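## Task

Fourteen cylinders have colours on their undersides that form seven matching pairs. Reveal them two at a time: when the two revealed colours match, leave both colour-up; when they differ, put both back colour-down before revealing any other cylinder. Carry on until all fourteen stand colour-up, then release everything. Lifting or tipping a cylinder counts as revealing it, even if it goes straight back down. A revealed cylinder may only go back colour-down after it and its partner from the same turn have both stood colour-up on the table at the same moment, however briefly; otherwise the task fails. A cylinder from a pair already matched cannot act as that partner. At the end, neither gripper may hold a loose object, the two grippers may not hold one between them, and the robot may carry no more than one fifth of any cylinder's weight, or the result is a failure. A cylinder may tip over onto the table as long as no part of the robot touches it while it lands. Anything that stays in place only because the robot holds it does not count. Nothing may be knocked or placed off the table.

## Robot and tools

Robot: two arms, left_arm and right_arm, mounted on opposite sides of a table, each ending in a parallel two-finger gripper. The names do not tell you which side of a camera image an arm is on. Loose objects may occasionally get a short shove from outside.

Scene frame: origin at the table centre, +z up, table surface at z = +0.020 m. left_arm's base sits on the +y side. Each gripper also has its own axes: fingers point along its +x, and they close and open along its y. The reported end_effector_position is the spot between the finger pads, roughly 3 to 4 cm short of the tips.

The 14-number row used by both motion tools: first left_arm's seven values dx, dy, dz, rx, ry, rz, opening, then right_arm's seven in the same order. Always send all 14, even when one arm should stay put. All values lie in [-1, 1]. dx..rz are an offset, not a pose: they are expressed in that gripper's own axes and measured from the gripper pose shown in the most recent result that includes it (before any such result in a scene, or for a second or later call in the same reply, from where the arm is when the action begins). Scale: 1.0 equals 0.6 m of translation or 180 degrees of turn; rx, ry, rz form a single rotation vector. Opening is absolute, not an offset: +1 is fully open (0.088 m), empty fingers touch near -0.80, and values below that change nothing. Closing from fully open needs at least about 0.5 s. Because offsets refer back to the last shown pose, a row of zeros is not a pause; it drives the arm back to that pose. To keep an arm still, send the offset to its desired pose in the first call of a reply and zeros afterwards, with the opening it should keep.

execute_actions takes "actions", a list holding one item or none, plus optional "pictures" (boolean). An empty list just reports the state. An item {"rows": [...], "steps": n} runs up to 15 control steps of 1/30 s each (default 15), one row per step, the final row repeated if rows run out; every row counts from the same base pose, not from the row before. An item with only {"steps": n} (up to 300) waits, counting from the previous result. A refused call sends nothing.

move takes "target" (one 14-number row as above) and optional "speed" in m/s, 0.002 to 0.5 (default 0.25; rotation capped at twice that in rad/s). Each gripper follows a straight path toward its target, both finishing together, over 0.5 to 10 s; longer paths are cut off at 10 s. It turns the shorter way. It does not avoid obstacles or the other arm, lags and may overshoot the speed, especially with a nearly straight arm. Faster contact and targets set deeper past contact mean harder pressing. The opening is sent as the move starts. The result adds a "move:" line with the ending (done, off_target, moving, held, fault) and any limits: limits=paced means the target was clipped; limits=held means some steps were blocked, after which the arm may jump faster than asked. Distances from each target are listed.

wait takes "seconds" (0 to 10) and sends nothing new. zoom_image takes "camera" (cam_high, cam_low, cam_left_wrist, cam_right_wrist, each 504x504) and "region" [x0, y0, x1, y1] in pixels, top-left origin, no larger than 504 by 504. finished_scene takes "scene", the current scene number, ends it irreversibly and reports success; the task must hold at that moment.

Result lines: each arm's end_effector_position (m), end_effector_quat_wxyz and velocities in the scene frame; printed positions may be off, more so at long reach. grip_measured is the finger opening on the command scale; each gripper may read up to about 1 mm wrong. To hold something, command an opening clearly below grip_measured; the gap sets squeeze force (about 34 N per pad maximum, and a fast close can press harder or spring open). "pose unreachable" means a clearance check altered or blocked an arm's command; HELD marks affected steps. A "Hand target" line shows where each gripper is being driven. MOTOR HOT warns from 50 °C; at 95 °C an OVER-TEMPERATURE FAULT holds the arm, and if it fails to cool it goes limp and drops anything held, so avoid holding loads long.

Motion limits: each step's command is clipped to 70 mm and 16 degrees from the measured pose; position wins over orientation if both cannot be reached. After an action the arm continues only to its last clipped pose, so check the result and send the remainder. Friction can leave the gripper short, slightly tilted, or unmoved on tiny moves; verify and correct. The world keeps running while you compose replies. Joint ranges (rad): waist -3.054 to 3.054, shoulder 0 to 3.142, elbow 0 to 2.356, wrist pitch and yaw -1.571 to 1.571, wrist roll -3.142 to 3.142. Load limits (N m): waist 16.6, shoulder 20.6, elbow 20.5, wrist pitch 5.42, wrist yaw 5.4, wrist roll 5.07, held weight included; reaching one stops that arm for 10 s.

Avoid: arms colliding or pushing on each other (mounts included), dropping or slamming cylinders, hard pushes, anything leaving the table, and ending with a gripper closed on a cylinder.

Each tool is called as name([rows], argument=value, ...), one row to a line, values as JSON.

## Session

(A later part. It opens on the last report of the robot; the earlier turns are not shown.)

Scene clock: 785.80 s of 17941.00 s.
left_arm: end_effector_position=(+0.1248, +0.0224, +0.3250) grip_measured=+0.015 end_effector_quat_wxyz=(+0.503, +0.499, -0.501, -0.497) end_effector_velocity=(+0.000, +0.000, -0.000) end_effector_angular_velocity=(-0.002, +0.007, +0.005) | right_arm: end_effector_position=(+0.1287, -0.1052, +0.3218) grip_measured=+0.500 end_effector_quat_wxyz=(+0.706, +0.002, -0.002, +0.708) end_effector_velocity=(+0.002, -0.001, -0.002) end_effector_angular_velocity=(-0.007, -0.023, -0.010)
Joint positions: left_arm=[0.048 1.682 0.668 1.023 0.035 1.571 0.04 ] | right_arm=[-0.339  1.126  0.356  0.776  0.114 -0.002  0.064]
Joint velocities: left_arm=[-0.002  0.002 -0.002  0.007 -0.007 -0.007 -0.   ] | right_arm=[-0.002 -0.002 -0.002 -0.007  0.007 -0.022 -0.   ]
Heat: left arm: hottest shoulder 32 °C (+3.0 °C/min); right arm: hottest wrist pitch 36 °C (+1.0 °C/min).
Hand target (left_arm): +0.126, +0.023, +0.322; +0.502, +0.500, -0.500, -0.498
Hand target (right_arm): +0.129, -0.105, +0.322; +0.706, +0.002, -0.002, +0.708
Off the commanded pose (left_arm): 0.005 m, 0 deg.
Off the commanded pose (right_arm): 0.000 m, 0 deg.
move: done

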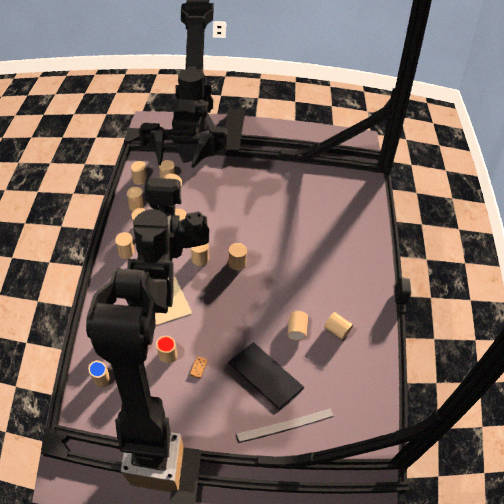

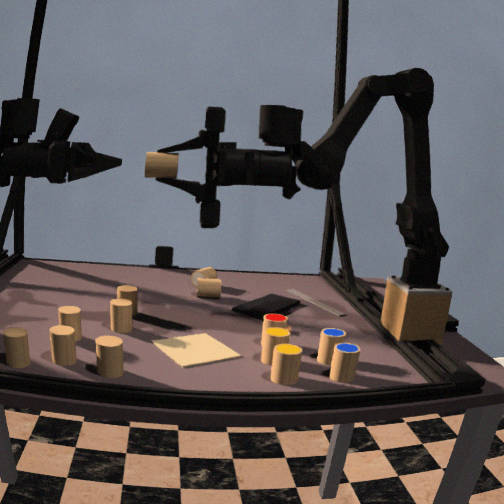

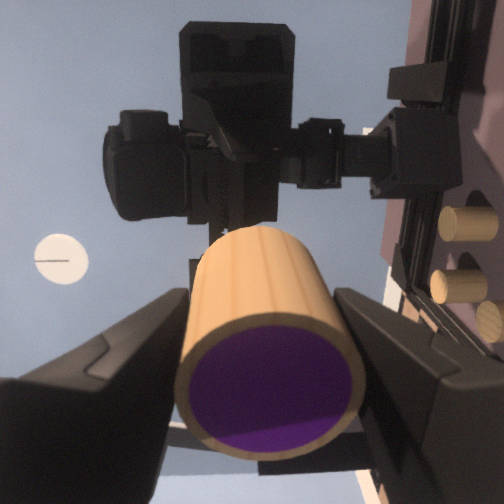

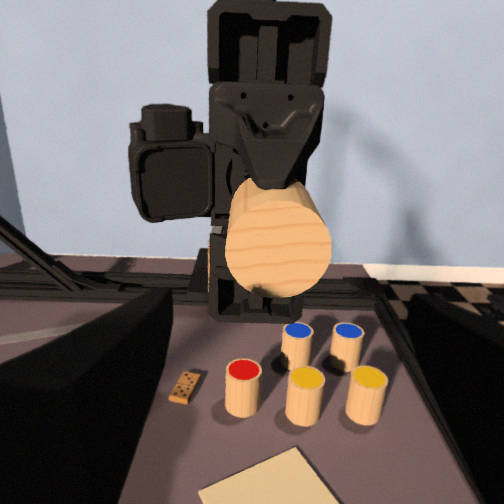

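move(target=[0,0,0,0,0,0,-0.4,0.132,-0.001,0.003,0,0,0,0.5], speed=0.13)

execute_actions([
  {"rows":[[0,0,0,0,0,0,-0.4,0,0,0,0,0,0,-0.4],[0,0,0,0,0,0,-0.4,0,0,0,0,0,0,-0.4],[0,0,0,0,0,0,-0.4,0,0,0,0,0,0,-0.4],[0,0,0,0,0,0,-0.4,0,0,0,0,0,0,-0.4],[0,0,0,0,0,0,-0.4,0,0,0,0,0,0,-0.4],[0,0,0,0,0,0,-0.4,0,0,0,0,0,0,-0.4],[0,0,0,0,0,0,-0.4,0,0,0,0,0,0,-0.4],[0,0,0,0,0,0,0.6,0,0,0,0,0,0,-0.4],[0,0,0,0,0,0,0.6,0,0,0,0,0,0,-0.4],[0,0,0,0,0,0,0.6,0,0,0,0,0,0,-0.4],[-0.01,0,0,0,0,0,0.6,-0.01,0,0,0,0,0,-0.4],[-0.02,0,0,0,0,0,0.6,-0.02,0,0,0,0,0,-0.4],[-0.03,0,0,0,0,0,0.6,-0.03,0,0,0,0,0,-0.4],[-0.04,0,0,0,0,0,0.6,-0.04,0,0,0,0,0,-0.4],[-0.05,0,0,0,0,0,0.6,-0.05,0,0,0,0,0,-0.4]],"steps":15},
], pictures=false)

move(target=[-0.233,-0.307,0.009,0,0,-0.499,0.6,-0.22,0.132,-0.322,0,0.499,0,-0.4], speed=0.4)

Scene clock: 799.03 s of 17941.00 s.
left_arm: end_effector_position=(+0.1250, +0.0226, +0.3234) grip_measured=+0.010 end_effector_quat_wxyz=(+0.502, +0.500, -0.500, -0.498) end_effector_velocity=(-0.002, +0.001, -0.005) end_effector_angular_velocity=(+0.022, -0.006, -0.010) | right_arm: end_effector_position=(+0.1294, -0.0296, +0.3210) grip_measured=+0.500 end_effector_quat_wxyz=(+0.706, -0.001, -0.000, +0.708) end_effector_velocity=(-0.002, +0.001, -0.005) end_effector_angular_velocity=(-0.022, -0.009, +0.020)
Joint positions: left_arm=[0.048 1.683 0.666 1.022 0.036 1.571 0.04 ] | right_arm=[-0.374  1.485  0.602  0.882  0.08  -0.002  0.064]
Joint velocities: left_arm=[-0.002 -0.002 -0.002 -0.022  0.007  0.007 -0.   ] | right_arm=[-0.002  0.002  0.002 -0.022 -0.022 -0.007 -0.   ]
Heat: left arm: hottest shoulder 32 °C (+3.0 °C/min); right arm: hottest wrist pitch 36 °C (+1.0 °C/min).
Hand target (left_arm): +0.125, +0.022, +0.325; +0.503, +0.499, -0.501, -0.497
Hand target (right_arm): +0.130, -0.026, +0.324; +0.706, +0.001, -0.002, +0.708
Off the commanded pose (left_arm): 0.002 m, 0 deg.
Off the commanded pose (right_arm): 0.005 m, 0 deg.
move: done

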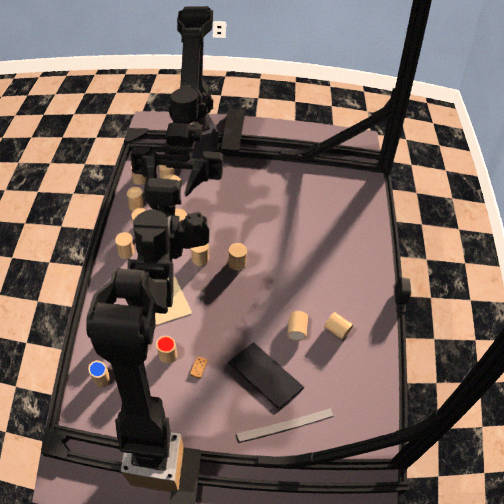

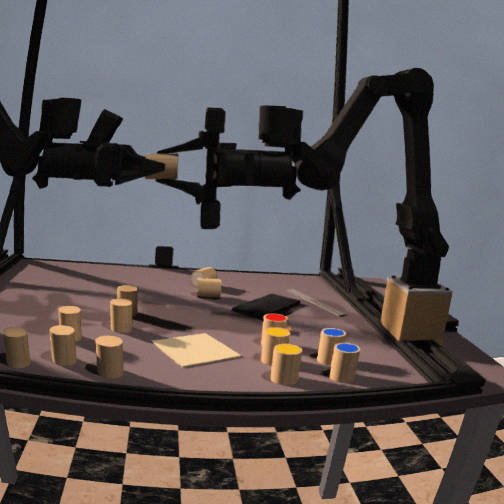

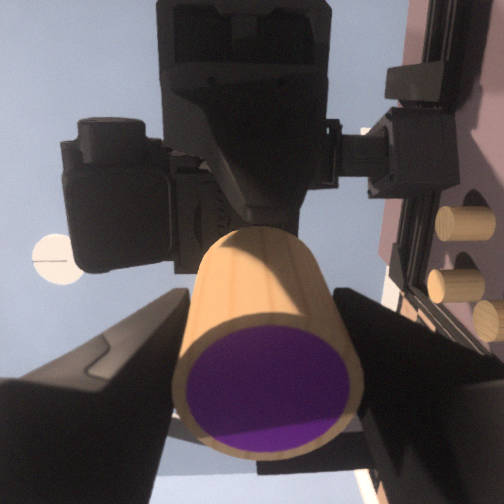

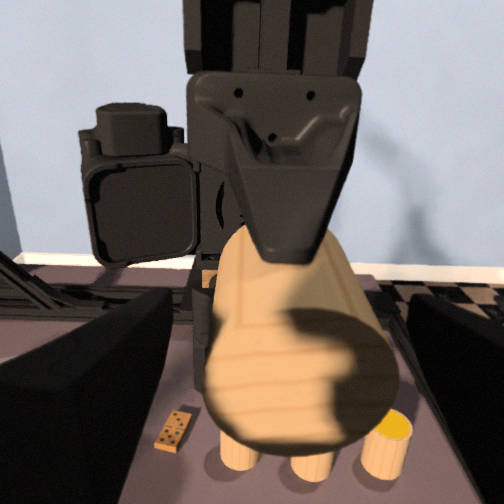

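Scene clock: 799.53 s of 17941.00 s.
left_arm: end_effector_position=(+0.1249, +0.0365, +0.3206) grip_measured=+0.539 end_effector_quat_wxyz=(+0.501, +0.502, -0.498, -0.499) end_effector_velocity=(-0.012, +0.148, -0.015) end_effector_angular_velocity=(+0.032, -0.006, -0.029) | right_arm: end_effector_position=(+0.1296, -0.0425, +0.3170) grip_measured=+0.001 end_effector_quat_wxyz=(+0.706, -0.006, +0.004, +0.708) end_effector_velocity=(+0.001, -0.146, -0.018) end_effector_angular_velocity=(-0.046, +0.003, +0.005)
Joint positions: left_arm=[0.049 1.638 0.609 1.027 0.035 1.571 0.065] | right_arm=[-0.371  1.437  0.552  0.871  0.082 -0.002  0.039]
Joint velocities: left_arm=[-0.007 -0.496 -0.593  0.066  0.022  0.007  0.175] | right_arm=[ 0.042 -0.593 -0.53  -0.11   0.037  0.007 -0.   ]
Heat: left arm: hottest shoulder 32 °C (+3.0 °C/min); right arm: hottest wrist pitch 36 °C (+1.0 °C/min).
Hand target (left_arm): +0.125, +0.050, +0.323; +0.502, +0.500, -0.500, -0.497
Hand target (right_arm): +0.129, -0.057, +0.320; +0.706, -0.001, -0.000, +0.708
Off the commanded pose (left_arm): 0.016 m, 0 deg.
Off the commanded pose (right_arm): 0.018 m, 1 deg.
Steps of this call (steps 1 to 15: all 15 steps of this action). Readings (end_effector_position):
1: left_arm (+0.1250, +0.0226, +0.3234) | right_arm (+0.1294, -0.0295, +0.3212)
2: left_arm (+0.1250, +0.0226, +0.3233) | right_arm (+0.1294, -0.0295, +0.3212)
4: left_arm (+0.1250, +0.0226, +0.3233) | right_arm (+0.1294, -0.0295, +0.3212)
8: left_arm (+0.1255, +0.0226, +0.3233) | right_arm (+0.1289, -0.0295, +0.3212)
15: the state above

Scene clock: 802.37 s of 17941.00 s.
left_arm: end_effector_position=(+0.1188, +0.1905, +0.1360) grip_measured=+0.600 end_effector_quat_wxyz=(+0.004, +0.706, +0.002, -0.708) end_effector_velocity=(+0.001, +0.002, +0.002) end_effector_angular_velocity=(+0.013, -0.022, -0.015) | right_arm: end_effector_position=(+0.0533, -0.1902, +0.1249) grip_measured=+0.001 end_effector_quat_wxyz=(+0.501, -0.500, +0.503, +0.496) end_effector_velocity=(-0.001, +0.001, +0.006) end_effector_angular_velocity=(-0.000, +0.008, +0.005)
Joint positions: left_arm=[ 0.032  1.763  0.926 -0.732  0.002  1.585  0.068] | right_arm=[-0.09   1.716  0.945 -0.806 -0.001  0.376  0.039]
Joint velocities: left_arm=[-0.007 -0.002  0.007 -0.022 -0.022  0.007  0.   ] | right_arm=[-0.002 -0.007  0.017 -0.022 -0.007 -0.007 -0.   ]
Heat: left arm: hottest shoulder 32 °C (+3.0 °C/min); right arm: hottest wrist pitch 36 °C (+1.0 °C/min).
Hand target (left_arm): +0.118, +0.188, +0.137; +0.004, +0.707, +0.002, -0.707
Hand target (right_arm): +0.051, -0.188, +0.125; +0.500, -0.499, +0.505, +0.496
Off the commanded pose (left_arm): 0.003 m, 0 deg.
Off the commanded pose (right_arm): 0.003 m, 1 deg.
move: done

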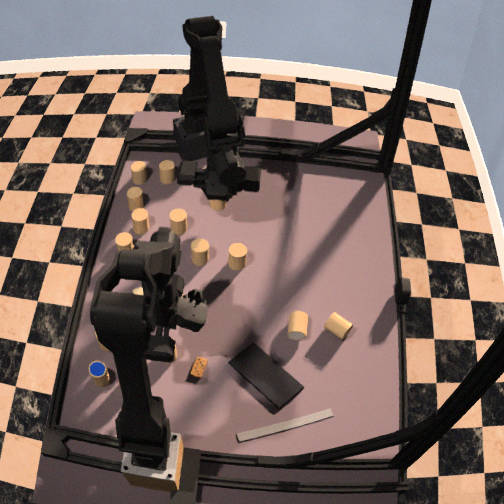

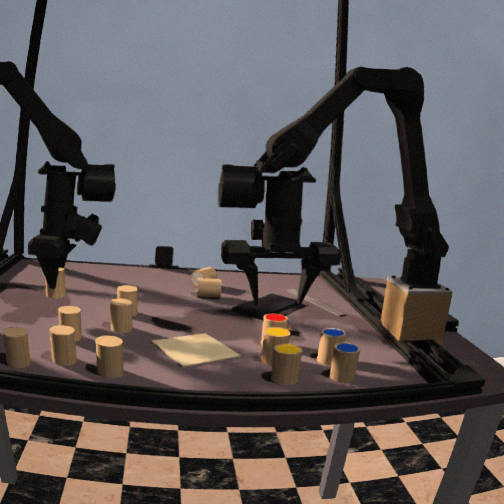

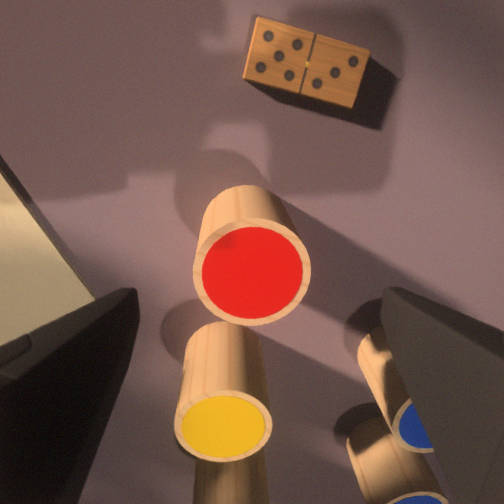

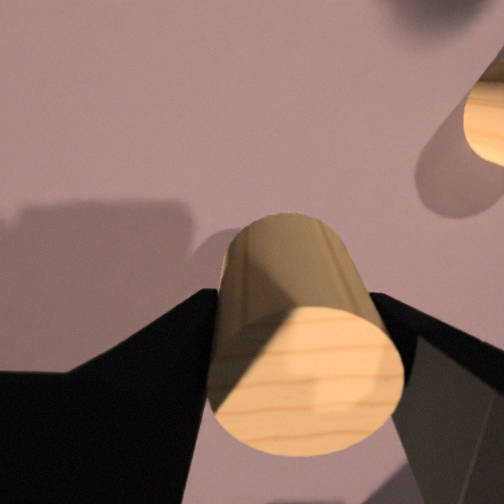

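move(target=[0.1,-0.001,0.004,0,0,0,0.6,0.083,0,0,0,0.002,0,-0.4], speed=0.08)

execute_actions([
  {"rows":[[0,0,0,0,0,0,-0.4,0,0,0,0,0,0,0.5],[0,0,0,0,0,0,-0.4,0,0,0,0,0,0,0.5],[0,0,0,0,0,0,-0.4,0,0,0,0,0,0,0.5],[0,0,0,0,0,0,-0.4,0,0,0,0,0,0,0.5],[0,0,0,0,0,0,-0.4,0,0,0,0,0,0,0.5],[0,0,0,0,0,0,-0.4,-0.01,0,0,0,0,0,0.5],[0,0,0,0,0,0,-0.4,-0.02,0,0,0,0,0,0.5],[-0.015,0,0,0,0,0,-0.4,-0.03,0,0,0,0,0,0.5],[-0.03,0,0,0,0,0,-0.4,-0.04,0,0,0,0,0,0.5],[-0.045,0,0,0,0,0,-0.4,-0.05,0,0,0,0,0,0.5],[-0.06,0,0,0,0,0,-0.4,-0.06,0,0,0,0,0,0.5],[-0.075,0,0,0,0,0,-0.4,-0.07,0,0,0,0,0,0.5],[-0.09,0,0,0,0,0,-0.4,-0.08,0,0,0,0,0,0.5],[-0.105,0,0,0,0,0,-0.4,-0.09,0,0,0,0,0,0.5],[-0.12,0,0,0,0,0,-0.4,-0.1,0,0,0,0,0,0.5]],"steps":15},
], pictures=false)

move(target=[-0.303,0.283,-0.013,0,0,0.503,-0.4,-0.308,-0.127,0.137,0,-0.502,0,0.5], speed=0.4)

Scene clock: 816.73 s of 17941.00 s.
left_arm: end_effector_position=(+0.1172, +0.1884, +0.0783) grip_measured=+0.600 end_effector_quat_wxyz=(+0.007, +0.706, -0.001, -0.708) end_effector_velocity=(+0.003, -0.000, -0.001) end_effector_angular_velocity=(-0.002, -0.022, -0.010) | right_arm: end_effector_position=(+0.0521, -0.1875, +0.0807) grip_measured=+0.000 end_effector_quat_wxyz=(+0.502, -0.497, +0.502, +0.499) end_effector_velocity=(-0.001, +0.003, +0.001) end_effector_angular_velocity=(+0.009, +0.011, +0.005)
Joint positions: left_arm=[ 0.026  1.923  0.841 -0.478  0.002  1.579  0.068] | right_arm=[-0.09   1.828  0.868 -0.609 -0.002  0.375  0.039]
Joint velocities: left_arm=[-0.002  0.002 -0.002  0.007 -0.022  0.007 -0.   ] | right_arm=[-0.002 -0.002  0.002  0.007 -0.007 -0.007 -0.   ]
Heat: left arm: hottest shoulder 31 °C (+2.0 °C/min); right arm: hottest elbow 35 °C (+0.0 °C/min).
Hand target (left_arm): +0.116, +0.191, +0.076; +0.004, +0.706, +0.002, -0.708
Hand target (right_arm): +0.054, -0.191, +0.075; +0.499, -0.501, +0.505, +0.494
Off the commanded pose (left_arm): 0.004 m, 1 deg.
Off the commanded pose (right_arm): 0.006 m, 1 deg.
move: done

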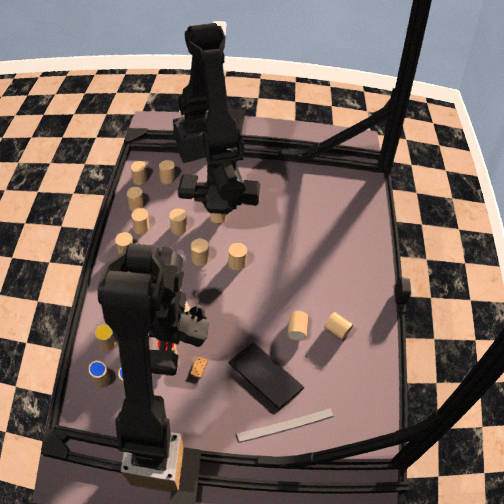

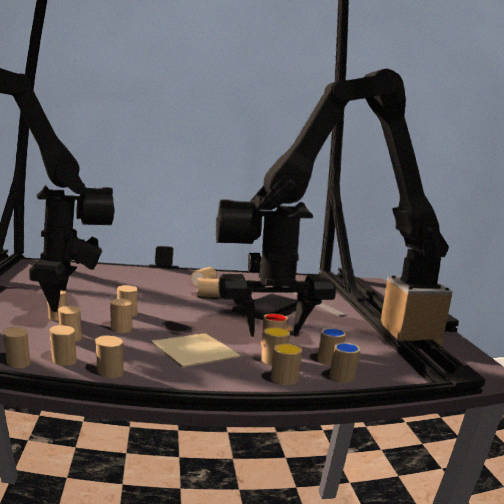

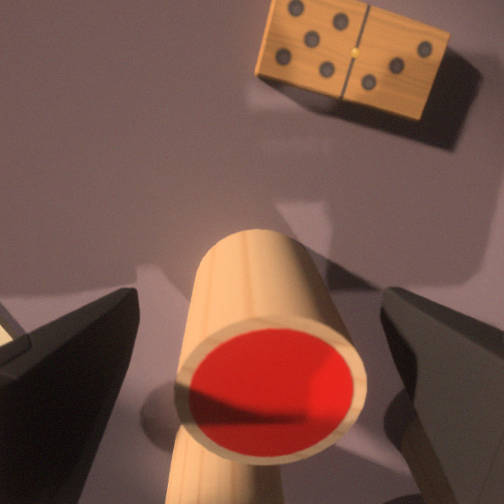

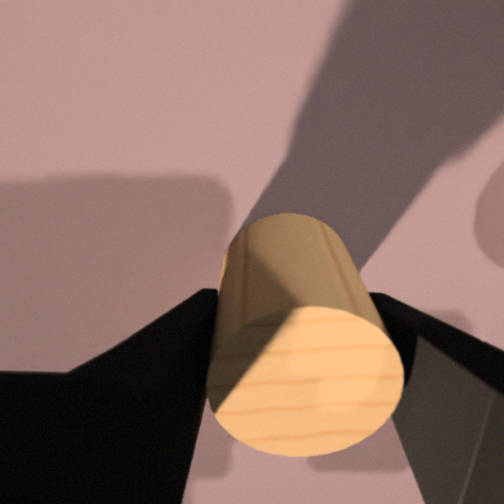

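Scene clock: 817.23 s of 17941.00 s.
left_arm: end_effector_position=(+0.1171, +0.1954, +0.1198) grip_measured=+0.015 end_effector_quat_wxyz=(-0.002, +0.706, +0.008, -0.708) end_effector_velocity=(+0.000, -0.037, +0.275) end_effector_angular_velocity=(-0.159, +0.004, +0.010) | right_arm: end_effector_position=(+0.0540, -0.1926, +0.1183) grip_measured=+0.496 end_effector_quat_wxyz=(+0.498, -0.505, +0.506, +0.491) end_effector_velocity=(-0.011, +0.022, +0.193) end_effector_angular_velocity=(+0.095, +0.060, +0.004)
Joint positions: left_arm=[ 0.026  1.799  0.891 -0.678  0.002  1.579  0.04 ] | right_arm=[-0.09   1.734  0.935 -0.794 -0.002  0.375  0.063]
Joint velocities: left_arm=[ 0.002 -0.706  0.471 -1.018  0.007 -0.007 -0.   ] | right_arm=[-0.002 -0.418  0.403 -0.711 -0.022 -0.007  0.002]
Heat: left arm: hottest shoulder 31 °C (+2.0 °C/min); right arm: hottest elbow 35 °C (+0.0 °C/min).
Hand target (left_arm): +0.117, +0.190, +0.147; +0.009, +0.706, -0.002, -0.708
Hand target (right_arm): +0.052, -0.188, +0.139; +0.502, -0.496, +0.502, +0.500
Off the commanded pose (left_arm): 0.031 m, 1 deg.
Off the commanded pose (right_arm): 0.023 m, 1 deg.
Steps of this call (steps 1 to 15: all 15 steps of this action). Readings (end_effector_position):
1: left_arm (+0.1172, +0.1884, +0.0783) | right_arm (+0.0521, -0.1875, +0.0807)
2: left_arm (+0.1172, +0.1884, +0.0783) | right_arm (+0.0521, -0.1875, +0.0807)
4: left_arm (+0.1172, +0.1884, +0.0783) | right_arm (+0.0519, -0.1873, +0.0807)
8: left_arm (+0.1172, +0.1891, +0.0788) | right_arm (+0.0536, -0.1916, +0.0833)
15: the state above

Scene clock: 820.23 s of 17941.00 s.
left_arm: end_effector_position=(+0.1253, +0.0261, +0.3203) grip_measured=+0.012 end_effector_quat_wxyz=(+0.500, +0.502, -0.498, -0.500) end_effector_velocity=(+0.002, -0.000, -0.002) end_effector_angular_velocity=(+0.002, +0.007, +0.020) | right_arm: end_effector_position=(+0.1274, -0.1066, +0.3258) grip_measured=+0.500 end_effector_quat_wxyz=(+0.706, +0.002, -0.005, +0.708) end_effector_velocity=(-0.002, -0.000, +0.003) end_effector_angular_velocity=(+0.017, +0.009, +0.020)
Joint positions: left_arm=[0.049 1.675 0.65  1.021 0.035 1.571 0.04 ] | right_arm=[-0.331  1.11   0.362  0.759  0.122 -0.005  0.064]
Joint velocities: left_arm=[-0.002  0.007 -0.002  0.007 -0.022 -0.007 -0.   ] | right_arm=[-0.002  0.002 -0.002  0.022 -0.022  0.007 -0.   ]
Heat: left arm: hottest shoulder 31 °C (+1.0 °C/min); right arm: hottest elbow 35 °C (+0.0 °C/min).
Hand target (left_arm): +0.126, +0.023, +0.325; +0.505, +0.498, -0.501, -0.496
Hand target (right_arm): +0.128, -0.107, +0.319; +0.705, -0.004, -0.001, +0.709
Off the commanded pose (left_arm): 0.006 m, 1 deg.
Off the commanded pose (right_arm): 0.009 m, 1 deg.
move: off_target (right_arm)

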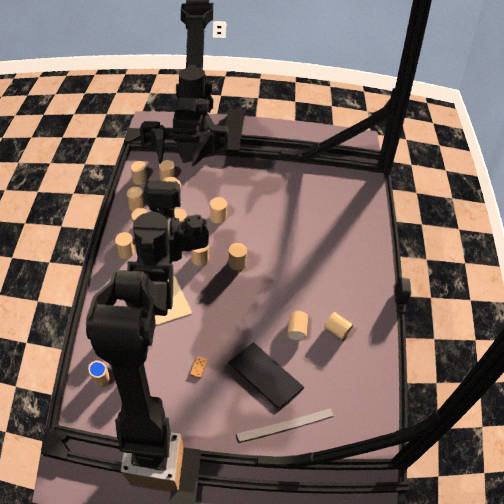

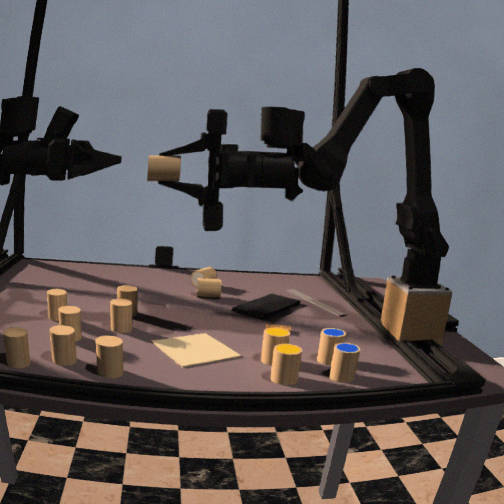

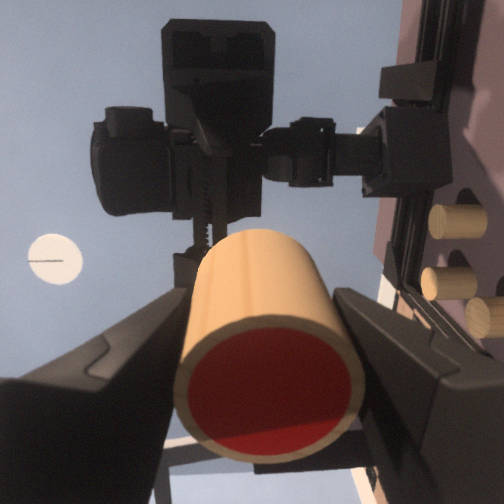

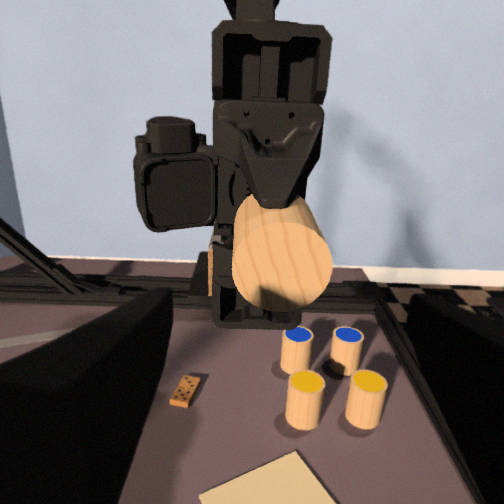

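move(target=[0,0,0,0,0,0,-0.4,0.139,-0.002,-0.01,0,0,0,0.5], speed=0.13)

execute_actions([
  {"rows":[[0,0,0,0,0,0,-0.4,0,0,0,0,0,0,-0.4],[0,0,0,0,0,0,-0.4,0,0,0,0,0,0,-0.4],[0,0,0,0,0,0,-0.4,0,0,0,0,0,0,-0.4],[0,0,0,0,0,0,-0.4,0,0,0,0,0,0,-0.4],[0,0,0,0,0,0,-0.4,0,0,0,0,0,0,-0.4],[0,0,0,0,0,0,-0.4,0,0,0,0,0,0,-0.4],[0,0,0,0,0,0,-0.4,0,0,0,0,0,0,-0.4],[0,0,0,0,0,0,0.6,0,0,0,0,0,0,-0.4],[0,0,0,0,0,0,0.6,0,0,0,0,0,0,-0.4],[0,0,0,0,0,0,0.6,0,0,0,0,0,0,-0.4],[-0.01,0,0,0,0,0,0.6,-0.01,0,0,0,0,0,-0.4],[-0.02,0,0,0,0,0,0.6,-0.02,0,0,0,0,0,-0.4],[-0.03,0,0,0,0,0,0.6,-0.03,0,0,0,0,0,-0.4],[-0.04,0,0,0,0,0,0.6,-0.04,0,0,0,0,0,-0.4],[-0.05,0,0,0,0,0,0.6,-0.05,0,0,0,0,0,-0.4]],"steps":15},
], pictures=false)

move(target=[-0.07,0.008,-0.003,0,0,0.005,0.6,-0.3,-0.018,-0.3,0,0.5,0,-0.4], speed=0.4)

Scene clock: 830.00 s of 17941.00 s.
left_arm: end_effector_position=(+0.1254, +0.0258, +0.3199) grip_measured=+0.010 end_effector_quat_wxyz=(+0.500, +0.503, -0.497, -0.500) end_effector_velocity=(-0.002, +0.001, -0.005) end_effector_angular_velocity=(+0.022, +0.008, -0.010) | right_arm: end_effector_position=(+0.1288, -0.0267, +0.3179) grip_measured=+0.500 end_effector_quat_wxyz=(+0.706, -0.001, -0.003, +0.708) end_effector_velocity=(-0.000, -0.000, -0.007) end_effector_angular_velocity=(-0.027, +0.005, +0.005)
Joint positions: left_arm=[0.05  1.677 0.651 1.021 0.035 1.571 0.04 ] | right_arm=[-0.373  1.511  0.603  0.911  0.082 -0.006  0.064]
Joint velocities: left_arm=[-0.002 -0.002 -0.002 -0.022  0.007 -0.007  0.   ] | right_arm=[-0.002  0.002 -0.002 -0.022 -0.007  0.007 -0.   ]
Heat: left arm: hottest shoulder 31 °C (+1.0 °C/min); right arm: hottest elbow 35 °C (+0.0 °C/min).
Hand target (left_arm): +0.125, +0.026, +0.320; +0.500, +0.502, -0.498, -0.500
Hand target (right_arm): +0.129, -0.023, +0.320; +0.706, +0.002, -0.005, +0.708
Off the commanded pose (left_arm): 0.001 m, 0 deg.
Off the commanded pose (right_arm): 0.005 m, 0 deg.
move: done

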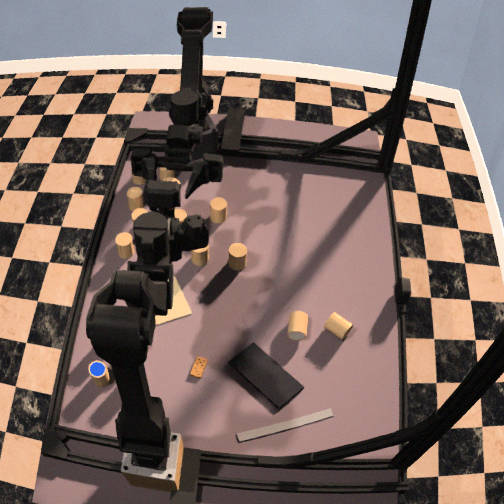

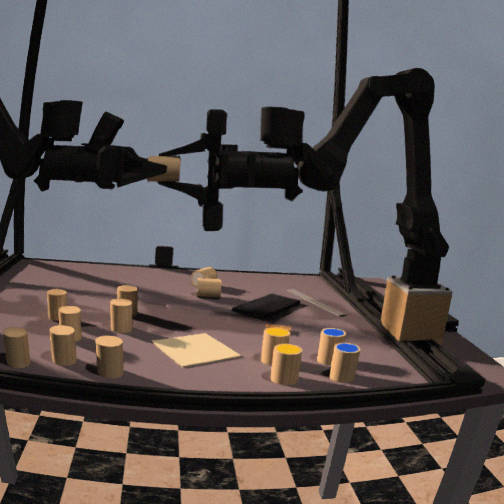

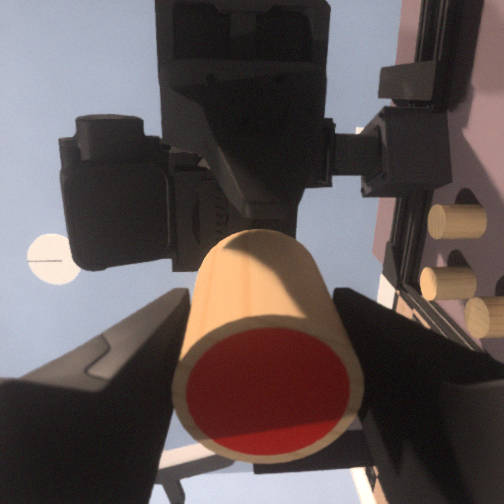

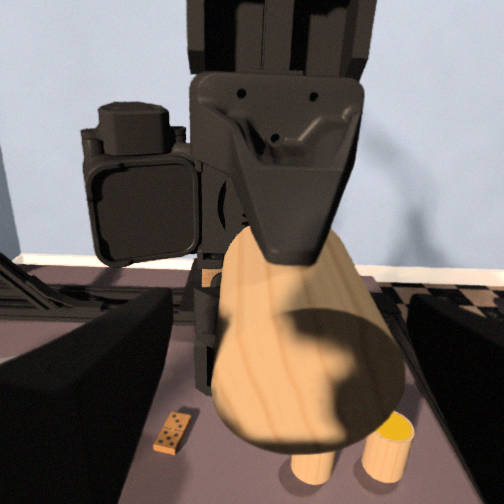

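Scene clock: 830.50 s of 17941.00 s.
left_arm: end_effector_position=(+0.1245, +0.0397, +0.3173) grip_measured=+0.539 end_effector_quat_wxyz=(+0.498, +0.504, -0.496, -0.502) end_effector_velocity=(-0.008, +0.148, -0.010) end_effector_angular_velocity=(+0.022, +0.008, -0.010) | right_arm: end_effector_position=(+0.1289, -0.0396, +0.3137) grip_measured=+0.002 end_effector_quat_wxyz=(+0.706, -0.005, +0.000, +0.708) end_effector_velocity=(-0.000, -0.149, -0.019) end_effector_angular_velocity=(-0.036, -0.026, +0.000)
Joint positions: left_arm=[0.049 1.631 0.595 1.024 0.036 1.571 0.065] | right_arm=[-0.37   1.464  0.553  0.904  0.084 -0.006  0.039]
Joint velocities: left_arm=[-0.002 -0.51  -0.584  0.051  0.007 -0.007  0.175] | right_arm=[ 0.051 -0.584 -0.554 -0.066  0.051 -0.022 -0.   ]
Heat: left arm: hottest shoulder 31 °C (+1.0 °C/min); right arm: hottest elbow 35 °C (+0.0 °C/min).
Hand target (left_arm): +0.125, +0.054, +0.319; +0.500, +0.502, -0.497, -0.500
Hand target (right_arm): +0.129, -0.054, +0.317; +0.706, -0.001, -0.003, +0.708
Off the commanded pose (left_arm): 0.016 m, 0 deg.
Off the commanded pose (right_arm): 0.018 m, 1 deg.
Steps of this call (steps 1 to 15: all 15 steps of this action). Readings (end_effector_position):
1: left_arm (+0.1254, +0.0259, +0.3198) | right_arm (+0.1288, -0.0266, +0.3179)
2: left_arm (+0.1254, +0.0259, +0.3198) | right_arm (+0.1288, -0.0266, +0.3179)
4: left_arm (+0.1254, +0.0259, +0.3197) | right_arm (+0.1288, -0.0266, +0.3179)
8: left_arm (+0.1251, +0.0258, +0.3197) | right_arm (+0.1290, -0.0266, +0.3179)
15: the state above

Scene clock: 833.27 s of 17941.00 s.
left_arm: end_effector_position=(+0.1253, +0.0909, +0.3237) grip_measured=+0.600 end_effector_quat_wxyz=(+0.502, +0.500, -0.500, -0.497) end_effector_velocity=(+0.000, +0.003, -0.004) end_effector_angular_velocity=(+0.012, +0.023, +0.005) | right_arm: end_effector_position=(+0.1411, -0.2348, +0.1341) grip_measured=+0.001 end_effector_quat_wxyz=(+0.503, -0.501, +0.502, +0.495) end_effector_velocity=(-0.001, -0.001, +0.000) end_effector_angular_velocity=(-0.008, +0.007, +0.005)
Joint positions: left_arm=[0.061 1.418 0.41  1.014 0.048 1.571 0.068] | right_arm=[-0.402  1.46   0.724 -0.84   0.007  0.065  0.039]
Joint velocities: left_arm=[-0.002 -0.007 -0.012 -0.007 -0.007 -0.022 -0.   ] | right_arm=[-0.002  0.002  0.002 -0.007 -0.007 -0.007 -0.   ]
Heat: left arm: hottest shoulder 31 °C (+0.0 °C/min); right arm: hottest elbow 35 °C (+0.0 °C/min).
Hand target (left_arm): +0.126, +0.093, +0.323; +0.502, +0.500, -0.500, -0.498
Hand target (right_arm): +0.141, -0.232, +0.135; +0.502, -0.499, +0.502, +0.496
Off the commanded pose (left_arm): 0.002 m, 0 deg.
Off the commanded pose (right_arm): 0.004 m, 1 deg.
move: done

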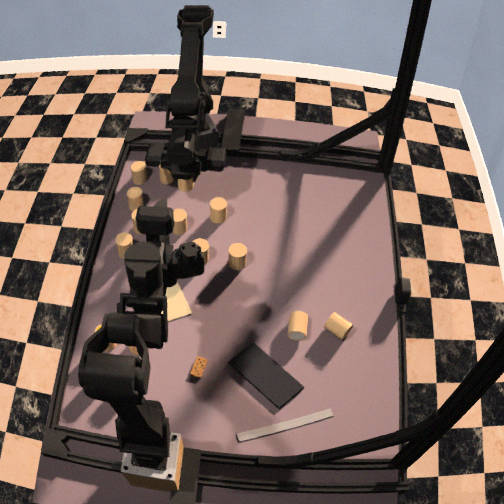

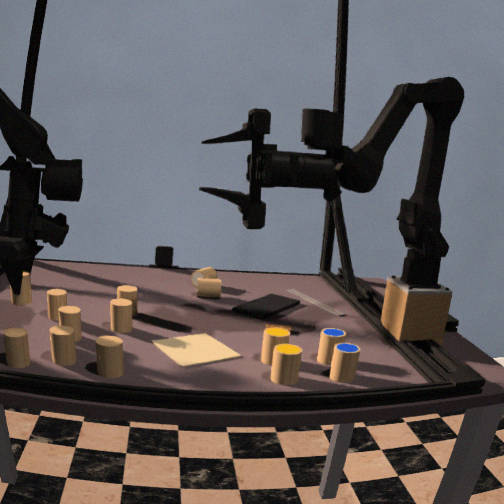

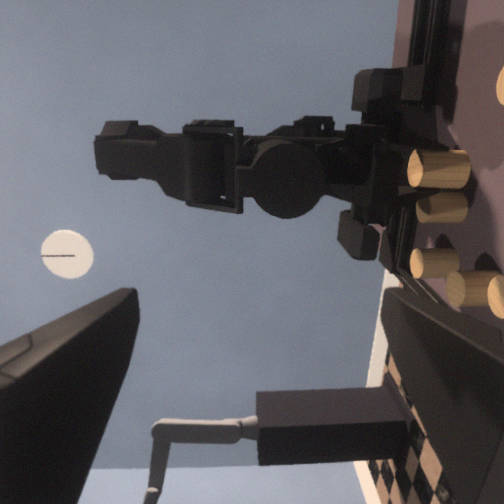

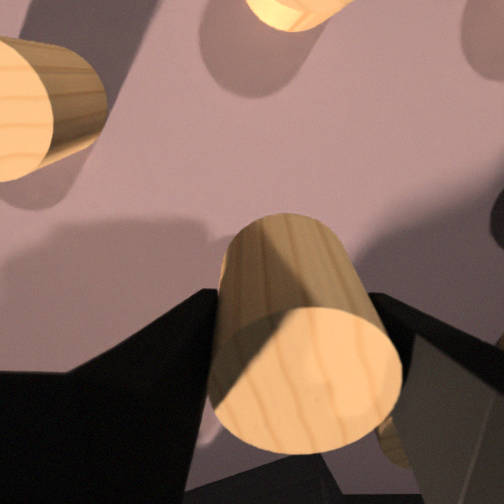

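move(target=[0,0,0,0,0,0,0.6,0.102,0,0,0,0.002,0.002,-0.4], speed=0.08)

execute_actions([
  {"rows":[[0,0,0,0,0,0,0.6,0,0,0,0,0,0,0.5],[0,0,0,0,0,0,0.6,0,0,0,0,0,0,0.5],[0,0,0,0,0,0,0.6,0,0,0,0,0,0,0.5],[0,0,0,0,0,0,0.6,0,0,0,0,0,0,0.5],[0,0,0,0,0,0,0.6,0,0,0,0,0,0,0.5],[0,0,0,0,0,0,0.6,-0.01,0,0,0,0,0,0.5],[0,0,0,0,0,0,0.6,-0.02,0,0,0,0,0,0.5],[0,0,0,0,0,0,0.6,-0.03,0,0,0,0,0,0.5],[0,0,0,0,0,0,0.6,-0.04,0,0,0,0,0,0.5],[0,0,0,0,0,0,0.6,-0.05,0,0,0,0,0,0.5],[0,0,0,0,0,0,0.6,-0.06,0,0,0,0,0,0.5],[0,0,0,0,0,0,0.6,-0.07,0,0,0,0,0,0.5],[0,0,0,0,0,0,0.6,-0.08,0,0,0,0,0,0.5],[0,0,0,0,0,0,0.6,-0.09,0,0,0,0,0,0.5],[0,0,0,0,0,0,0.6,-0.1,0,0,0,0,0,0.5]],"steps":15},
], pictures=false)

move(target=[0,0,0,0,0,0,0.6,-0.01,0.147,0.078,0,-0.003,0,0.5], speed=0.3)

Scene clock: 846.77 s of 17941.00 s.
left_arm: end_effector_position=(+0.1253, +0.0912, +0.3234) grip_measured=+0.600 end_effector_quat_wxyz=(+0.502, +0.500, -0.500, -0.498) end_effector_velocity=(+0.000, +0.001, -0.000) end_effector_angular_velocity=(-0.002, +0.007, +0.005) | right_arm: end_effector_position=(+0.1419, -0.2331, +0.0788) grip_measured=+0.000 end_effector_quat_wxyz=(+0.502, -0.500, +0.502, +0.496) end_effector_velocity=(-0.003, +0.001, +0.000) end_effector_angular_velocity=(+0.006, +0.022, +0.005)
Joint positions: left_arm=[0.061 1.417 0.408 1.014 0.048 1.57  0.068] | right_arm=[-0.408  1.622  0.608 -0.559  0.004  0.057  0.039]
Joint velocities: left_arm=[-0.002 -0.002 -0.007  0.007 -0.007 -0.007 -0.   ] | right_arm=[-0.002 -0.002 -0.002  0.007 -0.022 -0.007 -0.   ]
Heat: left arm: hottest shoulder 31 °C (-1.0 °C/min); right arm: hottest elbow 35 °C (-1.0 °C/min).
Hand target (left_arm): +0.125, +0.091, +0.324; +0.503, +0.500, -0.500, -0.498
Hand target (right_arm): +0.142, -0.235, +0.073; +0.500, -0.501, +0.505, +0.495
Off the commanded pose (left_arm): 0.000 m, 0 deg.
Off the commanded pose (right_arm): 0.006 m, 1 deg.
move: done

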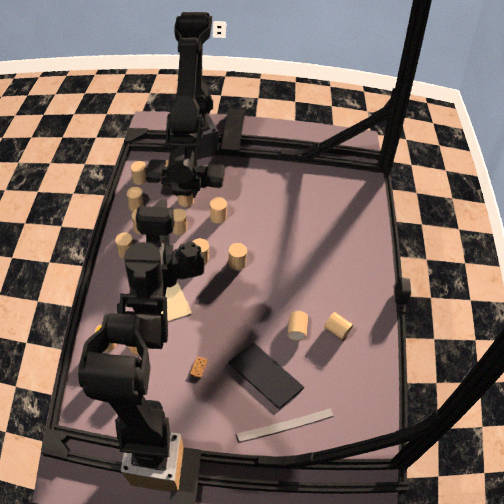

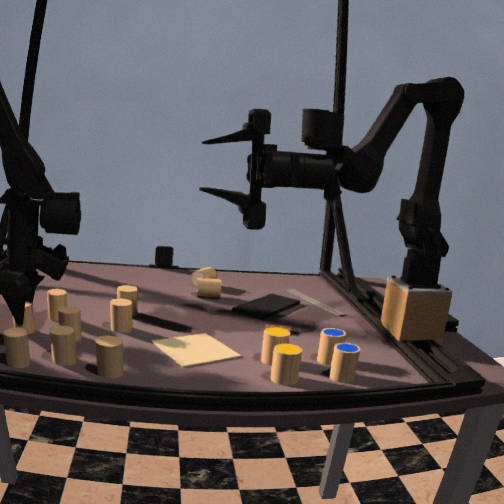

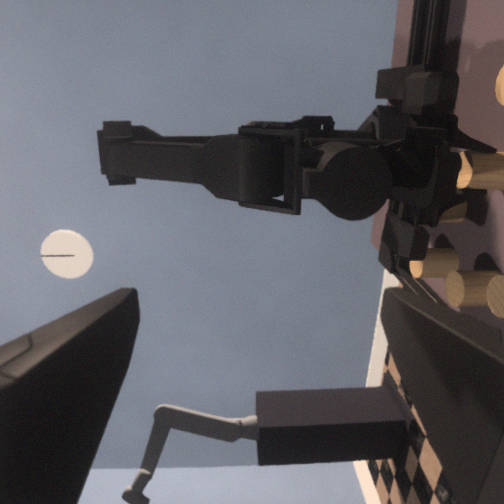

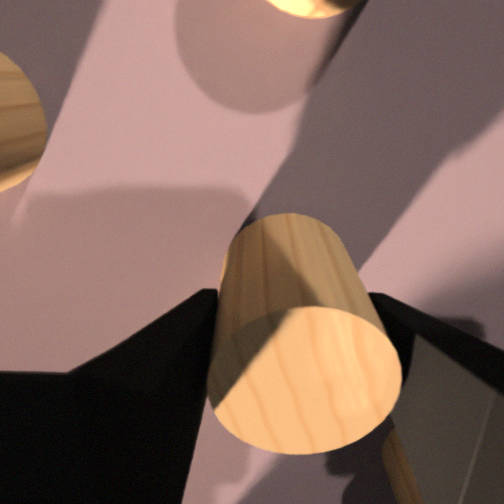

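Scene clock: 847.27 s of 17941.00 s.
left_arm: end_effector_position=(+0.1253, +0.0912, +0.3234) grip_measured=+0.600 end_effector_quat_wxyz=(+0.502, +0.500, -0.500, -0.498) end_effector_velocity=(+0.002, +0.000, -0.003) end_effector_angular_velocity=(+0.012, +0.008, +0.019) | right_arm: end_effector_position=(+0.1421, -0.2373, +0.1171) grip_measured=+0.496 end_effector_quat_wxyz=(+0.497, -0.505, +0.506, +0.491) end_effector_velocity=(-0.001, +0.014, +0.181) end_effector_angular_velocity=(+0.051, +0.010, -0.010)
Joint positions: left_arm=[0.061 1.417 0.408 1.014 0.048 1.57  0.068] | right_arm=[-0.408  1.506  0.687 -0.775  0.003  0.057  0.063]
Joint velocities: left_arm=[-0.002  0.002 -0.002 -0.007 -0.022 -0.007  0.   ] | right_arm=[-0.002 -0.457  0.437 -0.842 -0.007  0.007  0.002]
Heat: left arm: hottest shoulder 31 °C (-1.0 °C/min); right arm: hottest elbow 35 °C (-1.0 °C/min).
Hand target (left_arm): +0.125, +0.091, +0.323; +0.502, +0.500, -0.500, -0.498
Hand target (right_arm): +0.141, -0.233, +0.136; +0.503, -0.499, +0.501, +0.497
Off the commanded pose (left_arm): 0.000 m, 0 deg.
Off the commanded pose (right_arm): 0.022 m, 1 deg.
Steps of this call (steps 1 to 15: all 15 steps of this action). Readings (end_effector_position):
1: left_arm (+0.1253, +0.0912, +0.3234) | right_arm (+0.1419, -0.2330, +0.0788)
2: left_arm (+0.1253, +0.0912, +0.3234) | right_arm (+0.1419, -0.2331, +0.0788)
4: left_arm (+0.1253, +0.0912, +0.3234) | right_arm (+0.1418, -0.2320, +0.0787)
8: left_arm (+0.1253, +0.0912, +0.3234) | right_arm (+0.1421, -0.2377, +0.0823)
15: the state above

Scene clock: 848.50 s of 17941.00 s.
left_arm: end_effector_position=(+0.1253, +0.0912, +0.3234) grip_measured=+0.600 end_effector_quat_wxyz=(+0.502, +0.500, -0.500, -0.498) end_effector_velocity=(+0.000, +0.001, -0.005) end_effector_angular_velocity=(+0.022, +0.009, +0.005) | right_arm: end_effector_position=(+0.0555, -0.1931, +0.1350) grip_measured=+0.500 end_effector_quat_wxyz=(+0.499, -0.502, +0.505, +0.494) end_effector_velocity=(-0.004, +0.000, +0.001) end_effector_angular_velocity=(-0.010, +0.019, -0.020)
Joint positions: left_arm=[0.061 1.417 0.408 1.014 0.048 1.57  0.068] | right_arm=[-0.095  1.689  0.959 -0.854 -0.004  0.37   0.064]
Joint velocities: left_arm=[-0.002 -0.002 -0.002 -0.022 -0.007 -0.007  0.   ] | right_arm=[ 0.002  0.007  0.012 -0.007 -0.022  0.022  0.   ]
Heat: left arm: hottest shoulder 31 °C (-1.0 °C/min); right arm: hottest elbow 35 °C (-1.0 °C/min).
Hand target (left_arm): +0.125, +0.091, +0.323; +0.502, +0.500, -0.500, -0.498
Hand target (right_arm): +0.054, -0.190, +0.135; +0.499, -0.502, +0.505, +0.494
Off the commanded pose (left_arm): 0.000 m, 0 deg.
Off the commanded pose (right_arm): 0.004 m, 0 deg.
move: done

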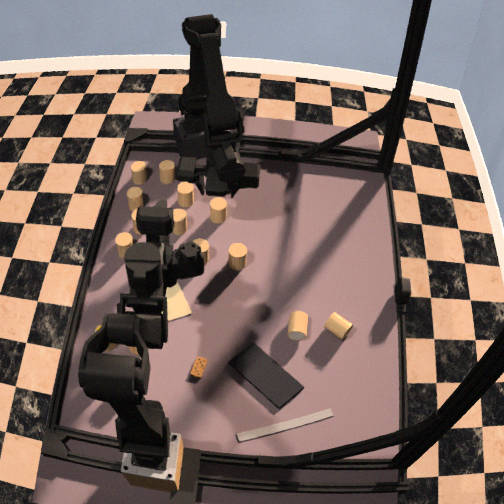

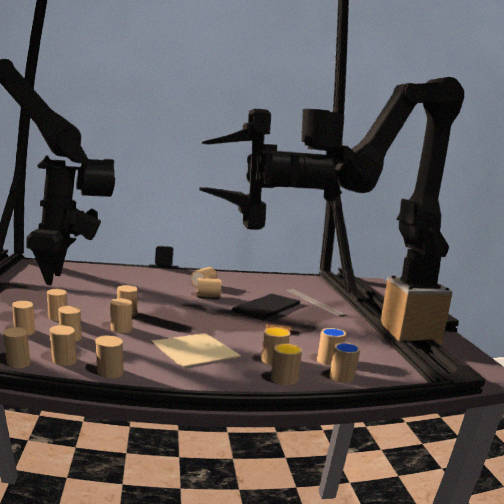

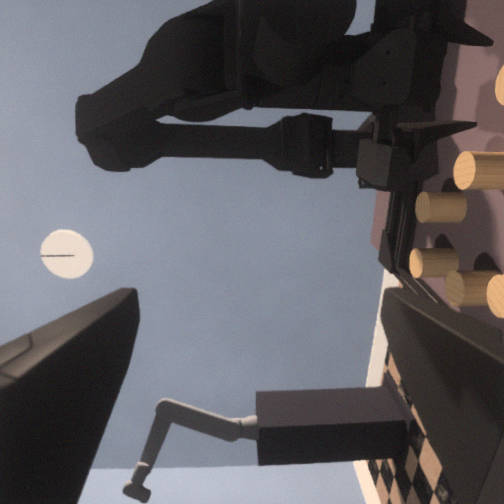

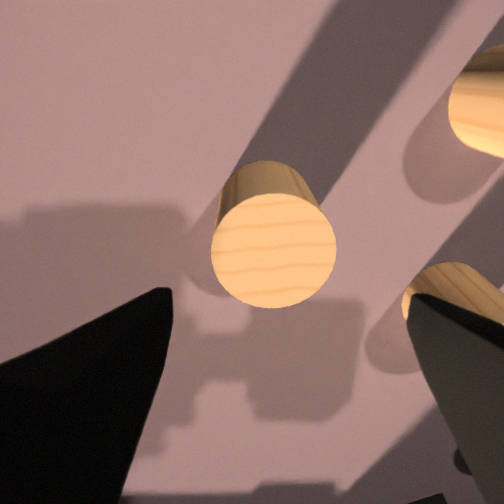

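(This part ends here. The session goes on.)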